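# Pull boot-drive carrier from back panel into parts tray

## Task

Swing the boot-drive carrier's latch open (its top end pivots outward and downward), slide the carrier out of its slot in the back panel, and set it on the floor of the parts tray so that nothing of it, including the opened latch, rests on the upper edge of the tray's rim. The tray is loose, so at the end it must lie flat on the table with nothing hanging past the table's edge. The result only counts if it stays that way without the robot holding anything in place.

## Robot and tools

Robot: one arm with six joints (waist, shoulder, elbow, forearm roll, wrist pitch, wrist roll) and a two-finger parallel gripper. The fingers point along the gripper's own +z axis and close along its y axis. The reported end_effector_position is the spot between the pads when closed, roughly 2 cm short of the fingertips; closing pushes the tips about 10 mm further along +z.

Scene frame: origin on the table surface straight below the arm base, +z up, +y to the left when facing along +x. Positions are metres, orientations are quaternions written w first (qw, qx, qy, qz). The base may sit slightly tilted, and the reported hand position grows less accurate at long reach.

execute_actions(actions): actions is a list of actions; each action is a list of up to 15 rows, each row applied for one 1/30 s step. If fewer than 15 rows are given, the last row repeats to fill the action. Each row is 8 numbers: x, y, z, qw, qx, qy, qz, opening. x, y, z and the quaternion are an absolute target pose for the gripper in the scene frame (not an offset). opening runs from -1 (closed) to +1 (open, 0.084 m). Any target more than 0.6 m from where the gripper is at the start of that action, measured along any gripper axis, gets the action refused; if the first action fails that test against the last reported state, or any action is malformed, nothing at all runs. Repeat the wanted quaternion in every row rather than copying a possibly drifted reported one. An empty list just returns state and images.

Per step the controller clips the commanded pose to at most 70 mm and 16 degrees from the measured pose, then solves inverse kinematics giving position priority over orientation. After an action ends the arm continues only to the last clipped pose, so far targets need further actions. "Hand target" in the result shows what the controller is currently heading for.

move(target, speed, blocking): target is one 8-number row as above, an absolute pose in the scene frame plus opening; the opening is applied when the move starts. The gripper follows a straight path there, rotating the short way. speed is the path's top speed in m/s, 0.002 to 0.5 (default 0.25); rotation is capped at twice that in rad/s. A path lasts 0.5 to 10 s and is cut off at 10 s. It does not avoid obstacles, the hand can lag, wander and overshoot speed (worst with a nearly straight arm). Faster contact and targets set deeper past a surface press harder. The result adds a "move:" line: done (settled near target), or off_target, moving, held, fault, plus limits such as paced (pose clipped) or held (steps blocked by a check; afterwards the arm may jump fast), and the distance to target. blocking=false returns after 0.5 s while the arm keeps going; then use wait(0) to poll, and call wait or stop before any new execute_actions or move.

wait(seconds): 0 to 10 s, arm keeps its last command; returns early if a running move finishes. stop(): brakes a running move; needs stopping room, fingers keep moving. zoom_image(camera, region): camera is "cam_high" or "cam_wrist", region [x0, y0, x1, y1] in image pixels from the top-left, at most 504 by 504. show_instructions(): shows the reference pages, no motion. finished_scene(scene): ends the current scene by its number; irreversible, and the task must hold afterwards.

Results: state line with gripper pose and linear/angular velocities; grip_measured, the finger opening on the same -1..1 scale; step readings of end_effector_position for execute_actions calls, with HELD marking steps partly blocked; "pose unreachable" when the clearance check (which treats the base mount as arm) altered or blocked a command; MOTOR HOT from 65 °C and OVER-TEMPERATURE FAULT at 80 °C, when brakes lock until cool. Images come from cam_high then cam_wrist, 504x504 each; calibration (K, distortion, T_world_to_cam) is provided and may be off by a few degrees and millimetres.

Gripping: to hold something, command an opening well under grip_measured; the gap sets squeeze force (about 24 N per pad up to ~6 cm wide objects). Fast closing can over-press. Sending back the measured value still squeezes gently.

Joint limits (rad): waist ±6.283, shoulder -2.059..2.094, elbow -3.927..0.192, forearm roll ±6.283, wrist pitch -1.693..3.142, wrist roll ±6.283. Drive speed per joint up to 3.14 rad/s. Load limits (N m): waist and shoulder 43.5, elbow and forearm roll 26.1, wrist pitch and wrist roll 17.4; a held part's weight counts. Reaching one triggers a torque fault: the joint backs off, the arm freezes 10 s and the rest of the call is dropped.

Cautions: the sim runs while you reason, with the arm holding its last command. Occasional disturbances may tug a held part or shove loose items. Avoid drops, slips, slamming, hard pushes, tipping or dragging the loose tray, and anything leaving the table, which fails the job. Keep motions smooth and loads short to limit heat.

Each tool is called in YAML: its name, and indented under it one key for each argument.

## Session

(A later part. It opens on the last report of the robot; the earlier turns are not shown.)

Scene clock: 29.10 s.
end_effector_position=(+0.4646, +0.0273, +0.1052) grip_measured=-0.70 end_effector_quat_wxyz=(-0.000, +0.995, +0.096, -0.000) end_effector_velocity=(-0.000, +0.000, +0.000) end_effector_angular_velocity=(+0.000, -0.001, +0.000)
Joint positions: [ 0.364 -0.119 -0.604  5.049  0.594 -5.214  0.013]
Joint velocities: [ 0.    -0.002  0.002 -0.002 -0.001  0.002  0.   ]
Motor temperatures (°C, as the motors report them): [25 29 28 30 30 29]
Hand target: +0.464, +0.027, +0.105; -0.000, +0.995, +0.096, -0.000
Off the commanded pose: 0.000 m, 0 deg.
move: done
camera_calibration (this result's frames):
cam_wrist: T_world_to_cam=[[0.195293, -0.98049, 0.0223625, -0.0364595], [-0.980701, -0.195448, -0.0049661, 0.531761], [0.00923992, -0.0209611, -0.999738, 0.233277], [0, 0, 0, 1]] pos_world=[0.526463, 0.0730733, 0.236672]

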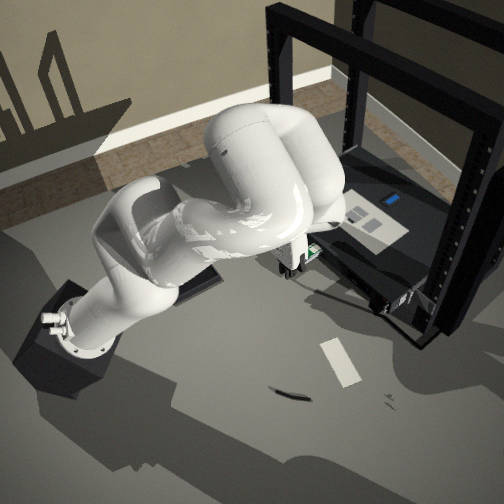

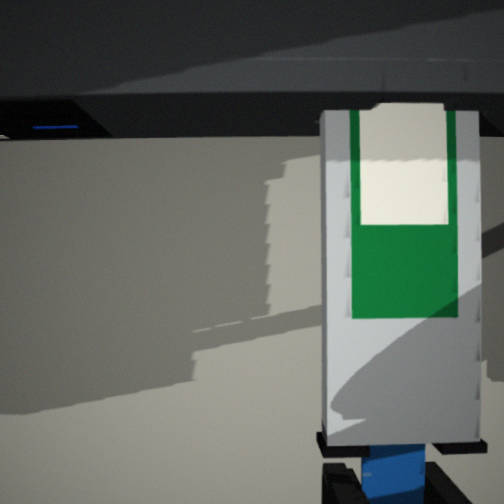

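Regrip with Δ, then look at the tray.

move:
  target: [0.4645,0.0275,0.105,0,0.995,0.096,0,0.2]

move:
  target: [0.47,0.0285,0.15,0,0.995,0.096,0,0.2]
  speed: 0.15

move:
  target: [0.5295,0.0402,0.15,0,0.995,0.096,0,0.2]
  speed: 0.15

move:
  target: [0.5295,0.0402,0.113,0,0.995,0.096,0,0.2]
  speed: 0.08

move:
  target: [0.5295,0.0402,0.113,0,0.995,0.096,0,-0.7]

move:
  target: [0.445,0.0237,0.113,0,0.995,0.096,0,-0.7]
  speed: 0.06

move:
  target: [0.27,0.2,0.27,0,0.995,0.096,0,-0.7]
  speed: 0.2

Scene clock: 31.13 s.
end_effector_position=(+0.4645, +0.0275, +0.1050) grip_measured=+0.19 end_effector_quat_wxyz=(-0.000, +0.995, +0.096, -0.000) end_effector_velocity=(+0.001, -0.000, +0.001) end_effector_angular_velocity=(+0.000, -0.002, -0.002)
Joint positions: [ 0.365 -0.118 -0.605  5.047  0.594 -5.213  0.052]
Joint velocities: [ 0.    -0.002 -0.001  0.     0.     0.     0.   ]
Motor temperatures (°C, as the motors report them): [25 29 28 30 30 29]
Hand target: +0.464, +0.027, +0.105; -0.000, +0.995, +0.096, -0.000
Off the commanded pose: 0.000 m, 0 deg.
move: done
camera_calibration (this result's frames):
cam_wrist: T_world_to_cam=[[0.195389, -0.980465, 0.022628, -0.0363101], [-0.98068, -0.195551, -0.00517626, 0.531765], [0.00950006, -0.0211794, -0.999731, 0.232942], [0, 0, 0, 1]] pos_world=[0.526373, 0.07332, 0.236454]

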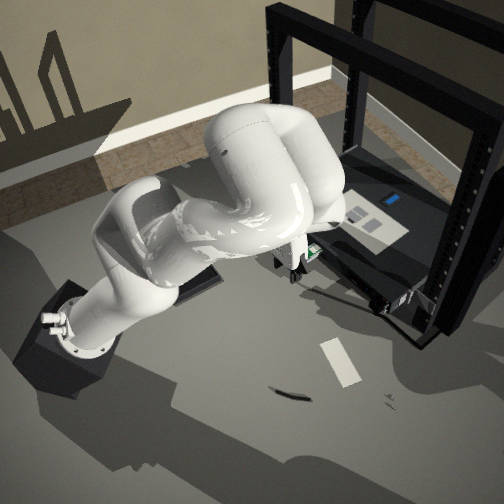

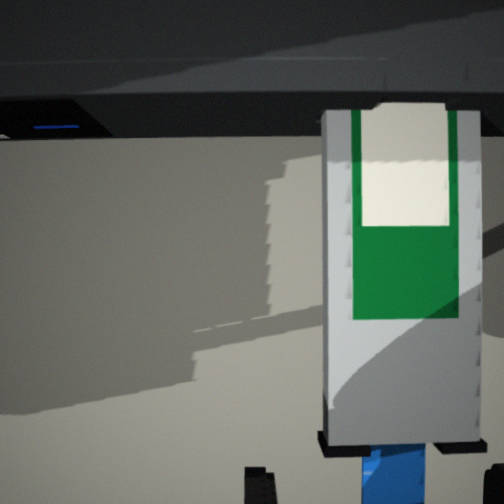

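Scene clock: 31.97 s.
end_effector_position=(+0.4699, +0.0284, +0.1495) grip_measured=+0.19 end_effector_quat_wxyz=(+0.000, +0.995, +0.096, -0.000) end_effector_velocity=(+0.000, +0.000, +0.001) end_effector_angular_velocity=(-0.000, +0.000, +0.001)
Joint positions: [ 0.46  -0.246 -0.579  5.204  0.697 -5.324  0.052]
Joint velocities: [ 0.003 -0.004  0.     0.005  0.004 -0.004 -0.   ]
Motor temperatures (°C, as the motors report them): [25 29 28 30 30 29]
Hand target: +0.470, +0.028, +0.150; +0.000, +0.995, +0.096, +0.000
Off the commanded pose: 0.000 m, 0 deg.
move: done
camera_calibration (this result's frames):
cam_wrist: T_world_to_cam=[[0.195948, -0.980337, 0.0233066, -0.0378685], [-0.98057, -0.196111, -0.00487467, 0.537408], [0.0093495, -0.0218986, -0.999716, 0.277526], [0, 0, 0, 1]] pos_world=[0.531791, 0.0743449, 0.28095]

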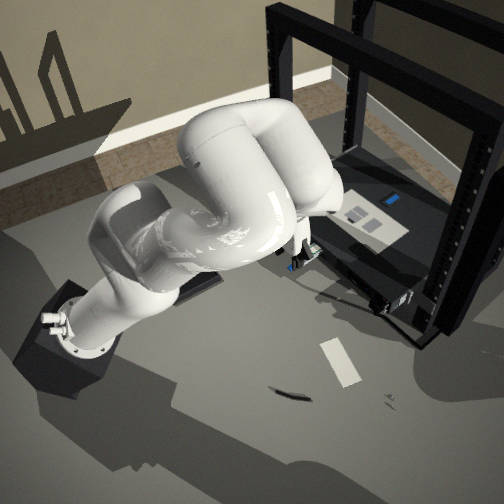

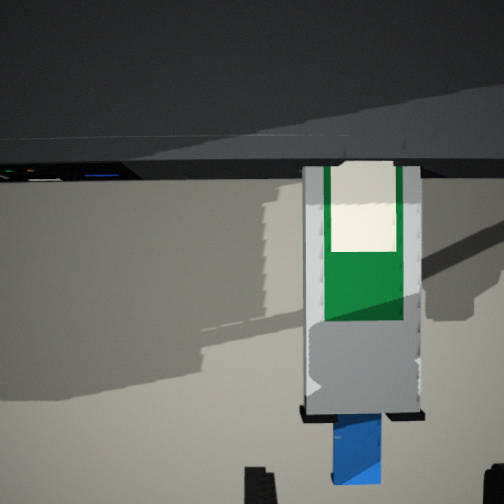

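Scene clock: 32.83 s.
end_effector_position=(+0.5292, +0.0404, +0.1498) grip_measured=+0.19 end_effector_quat_wxyz=(+0.000, +0.995, +0.096, -0.000) end_effector_velocity=(+0.003, +0.000, +0.001) end_effector_angular_velocity=(+0.001, -0.003, -0.001)
Joint positions: [ 0.471 -0.111 -0.785  5.277  0.74  -5.411  0.052]
Joint velocities: [ 0.002  0.001 -0.007  0.002  0.001 -0.002 -0.   ]
Motor temperatures (°C, as the motors report them): [25 29 28 30 30 29]
Hand target: +0.530, +0.040, +0.150; +0.000, +0.995, +0.096, +0.000
Off the commanded pose: 0.000 m, 0 deg.
move: done
camera_calibration (this result's frames):
cam_wrist: T_world_to_cam=[[0.195643, -0.98041, 0.0227871, -0.0374783], [-0.980629, -0.195806, -0.00509538, 0.597966], [0.00945741, -0.0213488, -0.999727, 0.277408], [0, 0, 0, 1]] pos_world=[0.591092, 0.0862634, 0.281233]

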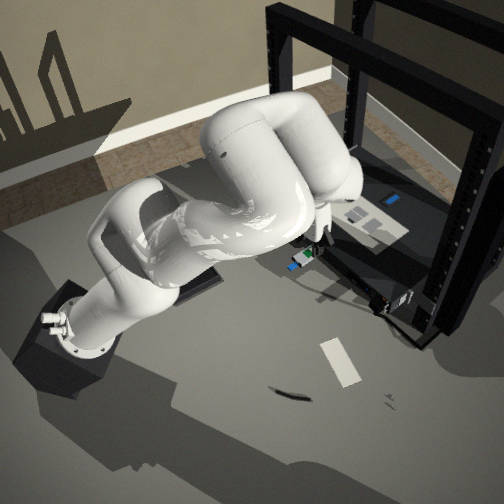

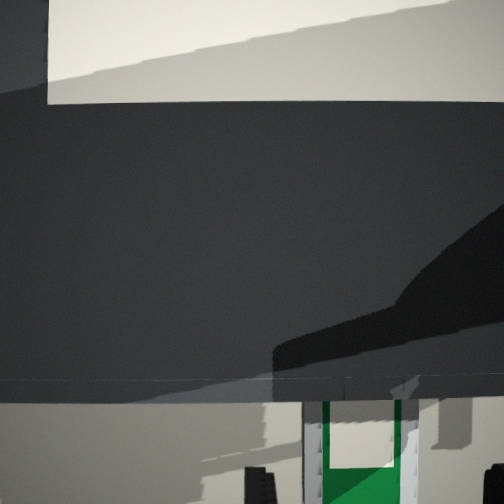

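Scene clock: 33.67 s.
end_effector_position=(+0.5296, +0.0403, +0.1134) grip_measured=+0.19 end_effector_quat_wxyz=(-0.000, +0.995, +0.096, +0.000) end_effector_velocity=(+0.000, +0.000, -0.001) end_effector_angular_velocity=(-0.000, -0.001, +0.000)
Joint positions: [ 0.405 -0.018 -0.811  5.195  0.662 -5.358  0.052]
Joint velocities: [-0.001  0.004 -0.002 -0.003 -0.002  0.003 -0.   ]
Motor temperatures (°C, as the motors report them): [25 29 28 30 30 29]
Hand target: +0.529, +0.040, +0.113; -0.000, +0.995, +0.096, -0.000
Off the commanded pose: 0.000 m, 0 deg.
move: done
camera_calibration (this result's frames):
cam_wrist: T_world_to_cam=[[0.194991, -0.980555, 0.0221422, -0.0364102], [-0.980756, -0.195157, -0.00555689, 0.598207], [0.00977004, -0.0206325, -0.999739, 0.240778], [0, 0, 0, 1]] pos_world=[0.591443, 0.0860099, 0.244846]

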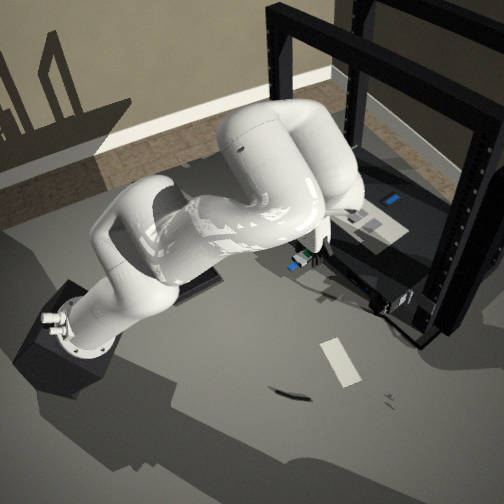

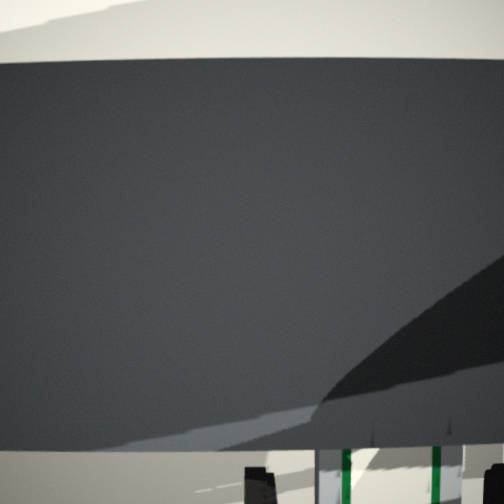

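Scene clock: 34.37 s.
end_effector_position=(+0.5296, +0.0403, +0.1133) grip_measured=-0.28 end_effector_quat_wxyz=(-0.000, +0.995, +0.096, +0.000) end_effector_velocity=(-0.000, -0.000, -0.000) end_effector_angular_velocity=(-0.000, +0.001, +0.000)
Joint positions: [ 0.405 -0.017 -0.811  5.194  0.662 -5.358  0.032]
Joint velocities: [-0.001  0.001 -0.001 -0.    -0.    -0.     0.   ]
Motor temperatures (°C, as the motors report them): [25 29 28 30 30 29]
Hand target: +0.529, +0.040, +0.113; -0.000, +0.995, +0.096, -0.000
Off the commanded pose: 0.000 m, 0 deg.
move: done
camera_calibration (this result's frames):
cam_wrist: T_world_to_cam=[[0.19536, -0.980476, 0.0223837, -0.036599], [-0.980681, -0.19553, -0.00565848, 0.598205], [0.0099247, -0.0208459, -0.999733, 0.240609], [0, 0, 0, 1]] pos_world=[0.591411, 0.0860983, 0.244749]

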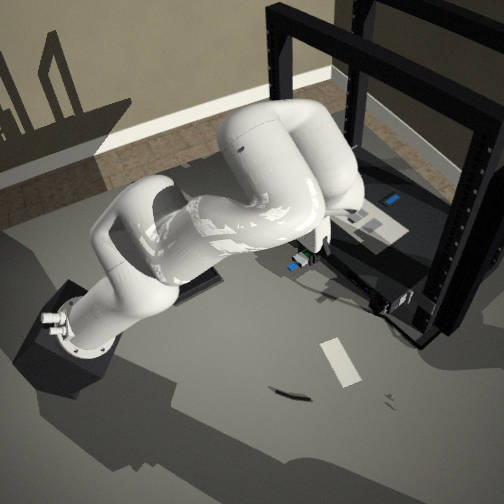

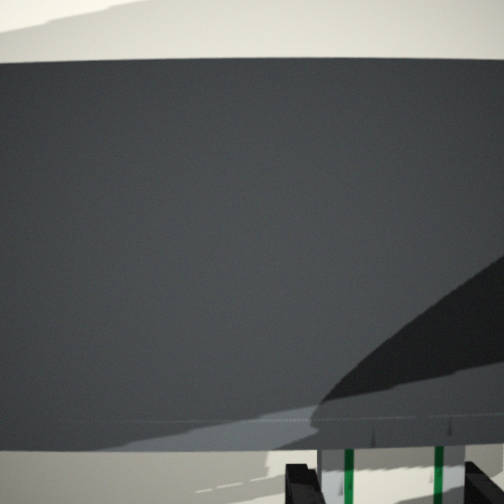

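Scene clock: 36.13 s.
end_effector_position=(+0.4452, +0.0234, +0.1133) grip_measured=-0.28 end_effector_quat_wxyz=(-0.000, +0.995, +0.096, -0.000) end_effector_velocity=(-0.001, -0.000, +0.000) end_effector_angular_velocity=(+0.000, -0.001, +0.000)
Joint positions: [ 0.372 -0.183 -0.532  5.04   0.596 -5.197  0.032]
Joint velocities: [-0.    -0.003  0.004 -0.003 -0.001  0.003 -0.   ]
Motor temperatures (°C, as the motors report them): [25 29 27 30 30 29]
Hand target: +0.445, +0.023, +0.113; -0.000, +0.995, +0.096, -0.000
Off the commanded pose: 0.000 m, 0 deg.
move: done
camera_calibration (this result's frames):
cam_wrist: T_world_to_cam=[[0.195112, -0.980526, 0.0223726, -0.0365803], [-0.980737, -0.19527, -0.00505621, 0.512073], [0.00932643, -0.0209551, -0.999737, 0.2414], [0, 0, 0, 1]] pos_world=[0.507095, 0.0691829, 0.244744]

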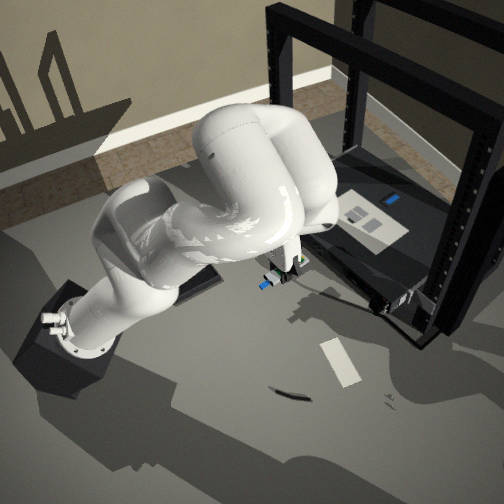

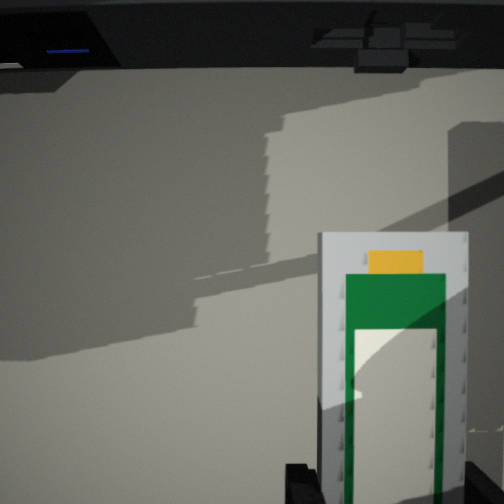

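Scene clock: 38.07 s.
end_effector_position=(+0.2704, +0.1976, +0.2695) grip_measured=-0.28 end_effector_quat_wxyz=(+0.002, +0.995, +0.096, +0.001) end_effector_velocity=(-0.001, +0.001, +0.001) end_effector_angular_velocity=(-0.002, +0.000, -0.000)
Joint positions: [ 1.348 -0.083 -0.535  5.472  1.073 -4.686  0.032]
Joint velocities: [ 0.004  0.003 -0.003  0.003  0.003  0.002  0.   ]
Motor temperatures (°C, as the motors report them): [25 29 28 30 30 29]
Hand target: +0.270, +0.198, +0.270; +0.002, +0.995, +0.097, +0.001
Off the commanded pose: 0.002 m, 0 deg.
move: done
camera_calibration (this result's frames):
cam_wrist: T_world_to_cam=[[0.195947, -0.980221, 0.0277871, 0.163133], [-0.980542, -0.196198, -0.00658979, 0.375985], [0.0119112, -0.0259551, -0.999592, 0.40305], [0, 0, 0, 1]] pos_world=[0.331902, 0.244135, 0.40083]

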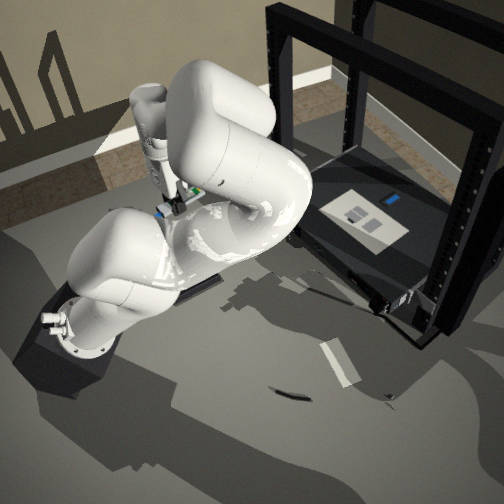

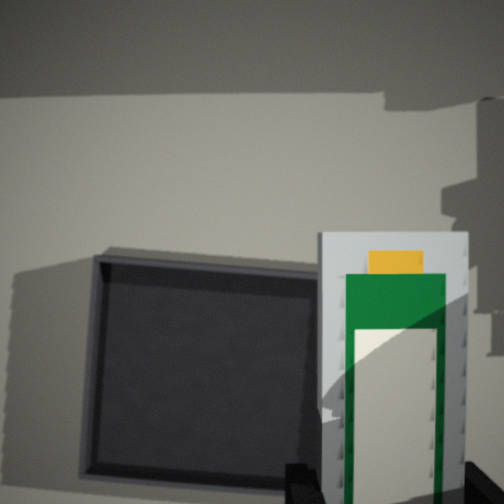

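move:
  target: [0.258,0.231,0.12,0,0.749,-0.663,0,-0.7]
  speed: 0.3

Scene clock: 41.87 s.
end_effector_position=(+0.2574, +0.2308, +0.1206) grip_measured=-0.28 end_effector_quat_wxyz=(+0.000, +0.749, -0.663, -0.001) end_effector_velocity=(+0.001, +0.000, -0.000) end_effector_angular_velocity=(+0.002, -0.003, -0.007)
Joint positions: [ 1.042  0.38  -0.628  4.996  0.769 -2.728  0.032]
Joint velocities: [-0.001  0.001 -0.    -0.007 -0.001  0.012  0.   ]
Motor temperatures (°C, as the motors report them): [25 29 28 30 30 29]
Hand target: +0.257, +0.231, +0.120; +0.000, +0.749, -0.663, -0.001
Off the commanded pose: 0.001 m, 0 deg.
move: done
camera_calibration (this result's frames):
cam_wrist: T_world_to_cam=[[-0.991736, -0.125938, 0.0244967, 0.311212], [-0.126078, 0.992011, -0.00425374, -0.125635], [-0.0237653, -0.00730708, -0.999691, 0.260186], [0, 0, 0, 1]] pos_world=[0.298984, 0.165726, 0.251948]

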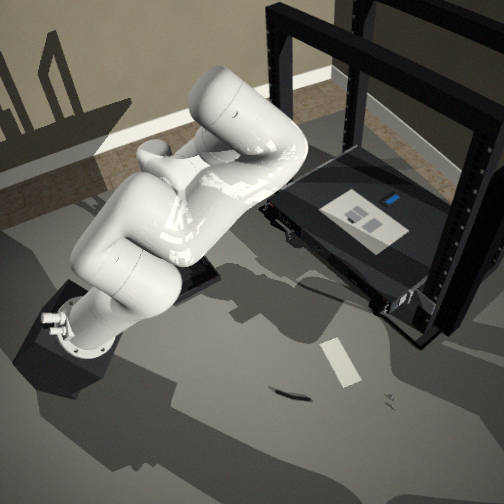

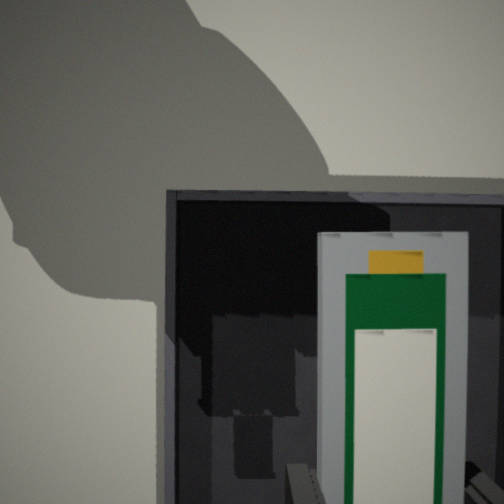

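move:
  target: [0.259,0.224,0.05,0,0.749,-0.663,0,-0.7]
  speed: 0.12

move:
  target: [0.259,0.224,0.027,0,0.749,-0.663,0,-0.7]
  speed: 0.04

move:
  target: [0.259,0.224,0.027,0,0.749,-0.663,0,0.3]

move:
  target: [0.24,0.28,0.22,0,0.749,-0.663,0,0.3]

Scene clock: 43.73 s.
end_effector_position=(+0.2588, +0.2243, +0.0506) grip_measured=-0.28 end_effector_quat_wxyz=(-0.000, +0.749, -0.663, -0.001) end_effector_velocity=(-0.001, -0.001, -0.001) end_effector_angular_velocity=(-0.001, +0.000, +0.001)
Joint positions: [ 0.877  0.563 -0.709  4.73   0.723 -2.586  0.032]
Joint velocities: [-0.003  0.003 -0.    -0.005 -0.     0.003 -0.   ]
Motor temperatures (°C, as the motors report them): [25 29 28 30 30 29]
Hand target: +0.259, +0.224, +0.050; +0.000, +0.749, -0.663, -0.000
Off the commanded pose: 0.001 m, 0 deg.
move: done
camera_calibration (this result's frames):
cam_wrist: T_world_to_cam=[[-0.991832, -0.125439, 0.0231346, 0.313554], [-0.125569, 0.992076, -0.00426842, -0.119462], [-0.0224159, -0.00713855, -0.999723, 0.189765], [0, 0, 0, 1]] pos_world=[0.300245, 0.159202, 0.181948]

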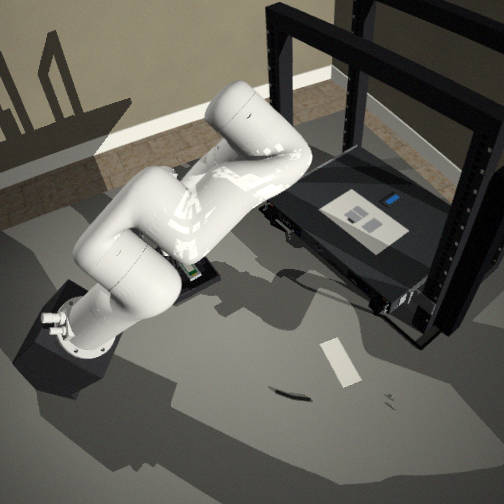

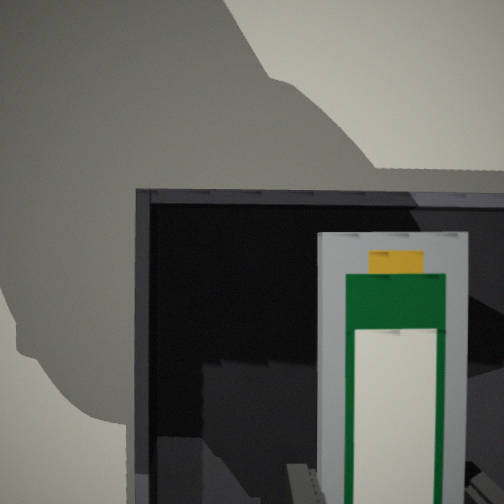

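Scene clock: 44.67 s.
end_effector_position=(+0.2590, +0.2241, +0.0272) grip_measured=-0.28 end_effector_quat_wxyz=(-0.000, +0.749, -0.663, -0.000) end_effector_velocity=(+0.001, +0.000, -0.001) end_effector_angular_velocity=(+0.000, -0.001, -0.001)
Joint positions: [ 0.83   0.63  -0.751  4.654  0.718 -2.548  0.032]
Joint velocities: [-0.002  0.002 -0.002 -0.003 -0.     0.002 -0.   ]
Motor temperatures (°C, as the motors report them): [25 29 27 30 30 29]
Hand target: +0.259, +0.224, +0.027; +0.000, +0.749, -0.663, -0.000
Off the commanded pose: 0.000 m, 0 deg.
move: done
camera_calibration (this result's frames):
cam_wrist: T_world_to_cam=[[-0.991827, -0.125549, 0.0227469, 0.314222], [-0.125691, 0.992057, -0.00491432, -0.119315], [-0.0219492, -0.00773323, -0.999729, 0.16641], [0, 0, 0, 1]] pos_world=[0.30031, 0.159104, 0.158631]

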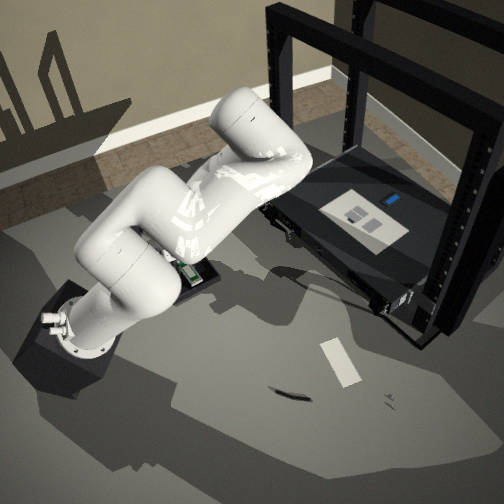

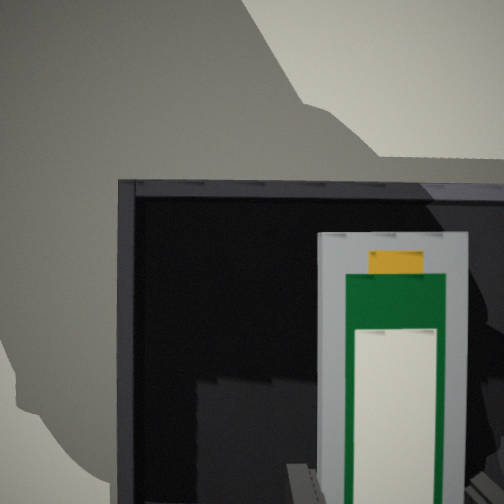

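Scene clock: 45.37 s.
end_effector_position=(+0.2590, +0.2240, +0.0270) grip_measured=+0.29 end_effector_quat_wxyz=(-0.000, +0.749, -0.663, -0.000) end_effector_velocity=(-0.000, +0.000, +0.000) end_effector_angular_velocity=(+0.000, -0.000, +0.001)
Joint positions: [ 0.83   0.631 -0.752  4.654  0.718 -2.548  0.056]
Joint velocities: [ 0.001 -0.     0.001 -0.    -0.     0.     0.   ]
Motor temperatures (°C, as the motors report them): [25 29 27 30 30 29]
Hand target: +0.259, +0.224, +0.027; -0.000, +0.749, -0.663, -0.000
Off the commanded pose: 0.000 m, 0 deg.
move: done
camera_calibration (this result's frames):
cam_wrist: T_world_to_cam=[[-0.991819, -0.125632, 0.0226249, 0.314278], [-0.125778, 0.992045, -0.00516626, -0.119187], [-0.0217958, -0.00796971, -0.999731, 0.166226], [0, 0, 0, 1]] pos_world=[0.300339, 0.159047, 0.158455]

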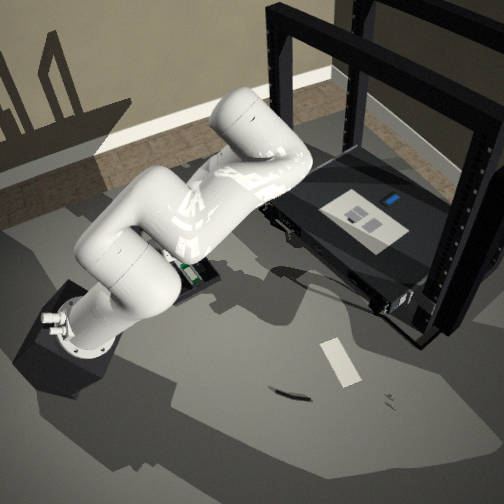

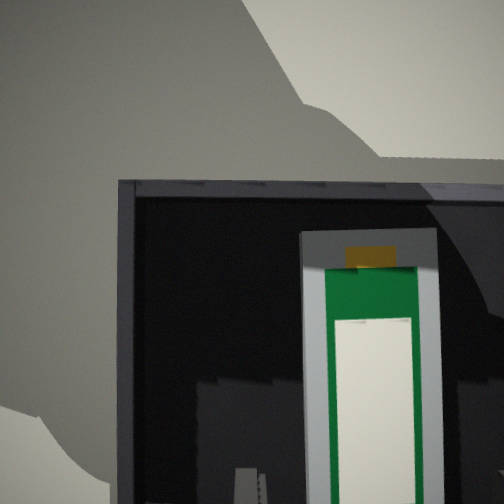

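Scene clock: 46.67 s.
end_effector_position=(+0.2406, +0.2792, +0.2184) grip_measured=+0.29 end_effector_quat_wxyz=(+0.000, +0.749, -0.663, +0.002) end_effector_velocity=(+0.002, +0.002, +0.003) end_effector_angular_velocity=(+0.001, -0.002, -0.002)
Joint positions: [ 1.337  0.319 -0.734  5.366  0.935 -2.865  0.056]
Joint velocities: [ 0.006 -0.002 -0.008  0.008  0.008 -0.004  0.   ]
Motor temperatures (°C, as the motors report them): [25 29 27 30 30 29]
Hand target: +0.241, +0.280, +0.219; -0.000, +0.749, -0.663, +0.001
Off the commanded pose: 0.002 m, 0 deg.
move: done
camera_calibration (this result's frames):
cam_wrist: T_world_to_cam=[[-0.991813, -0.126022, 0.0206296, 0.299162], [-0.126209, 0.991971, -0.00803048, -0.174546], [-0.019452, -0.0105684, -0.999755, 0.357755], [0, 0, 0, 1]] pos_world=[0.281643, 0.214627, 0.350094]

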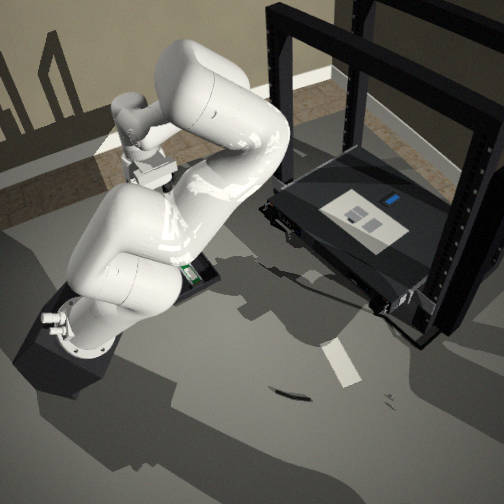

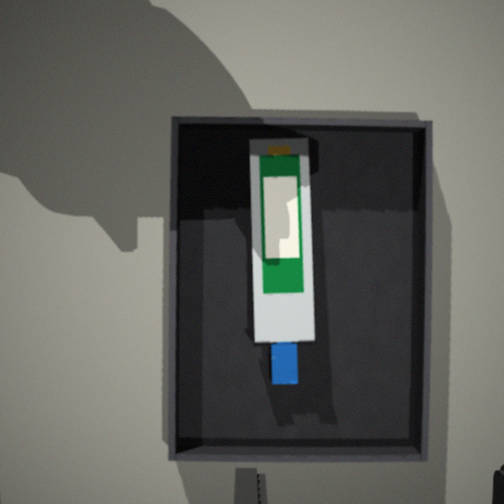

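finished_scene:
  scene: 2

The scene is finished: the task was done.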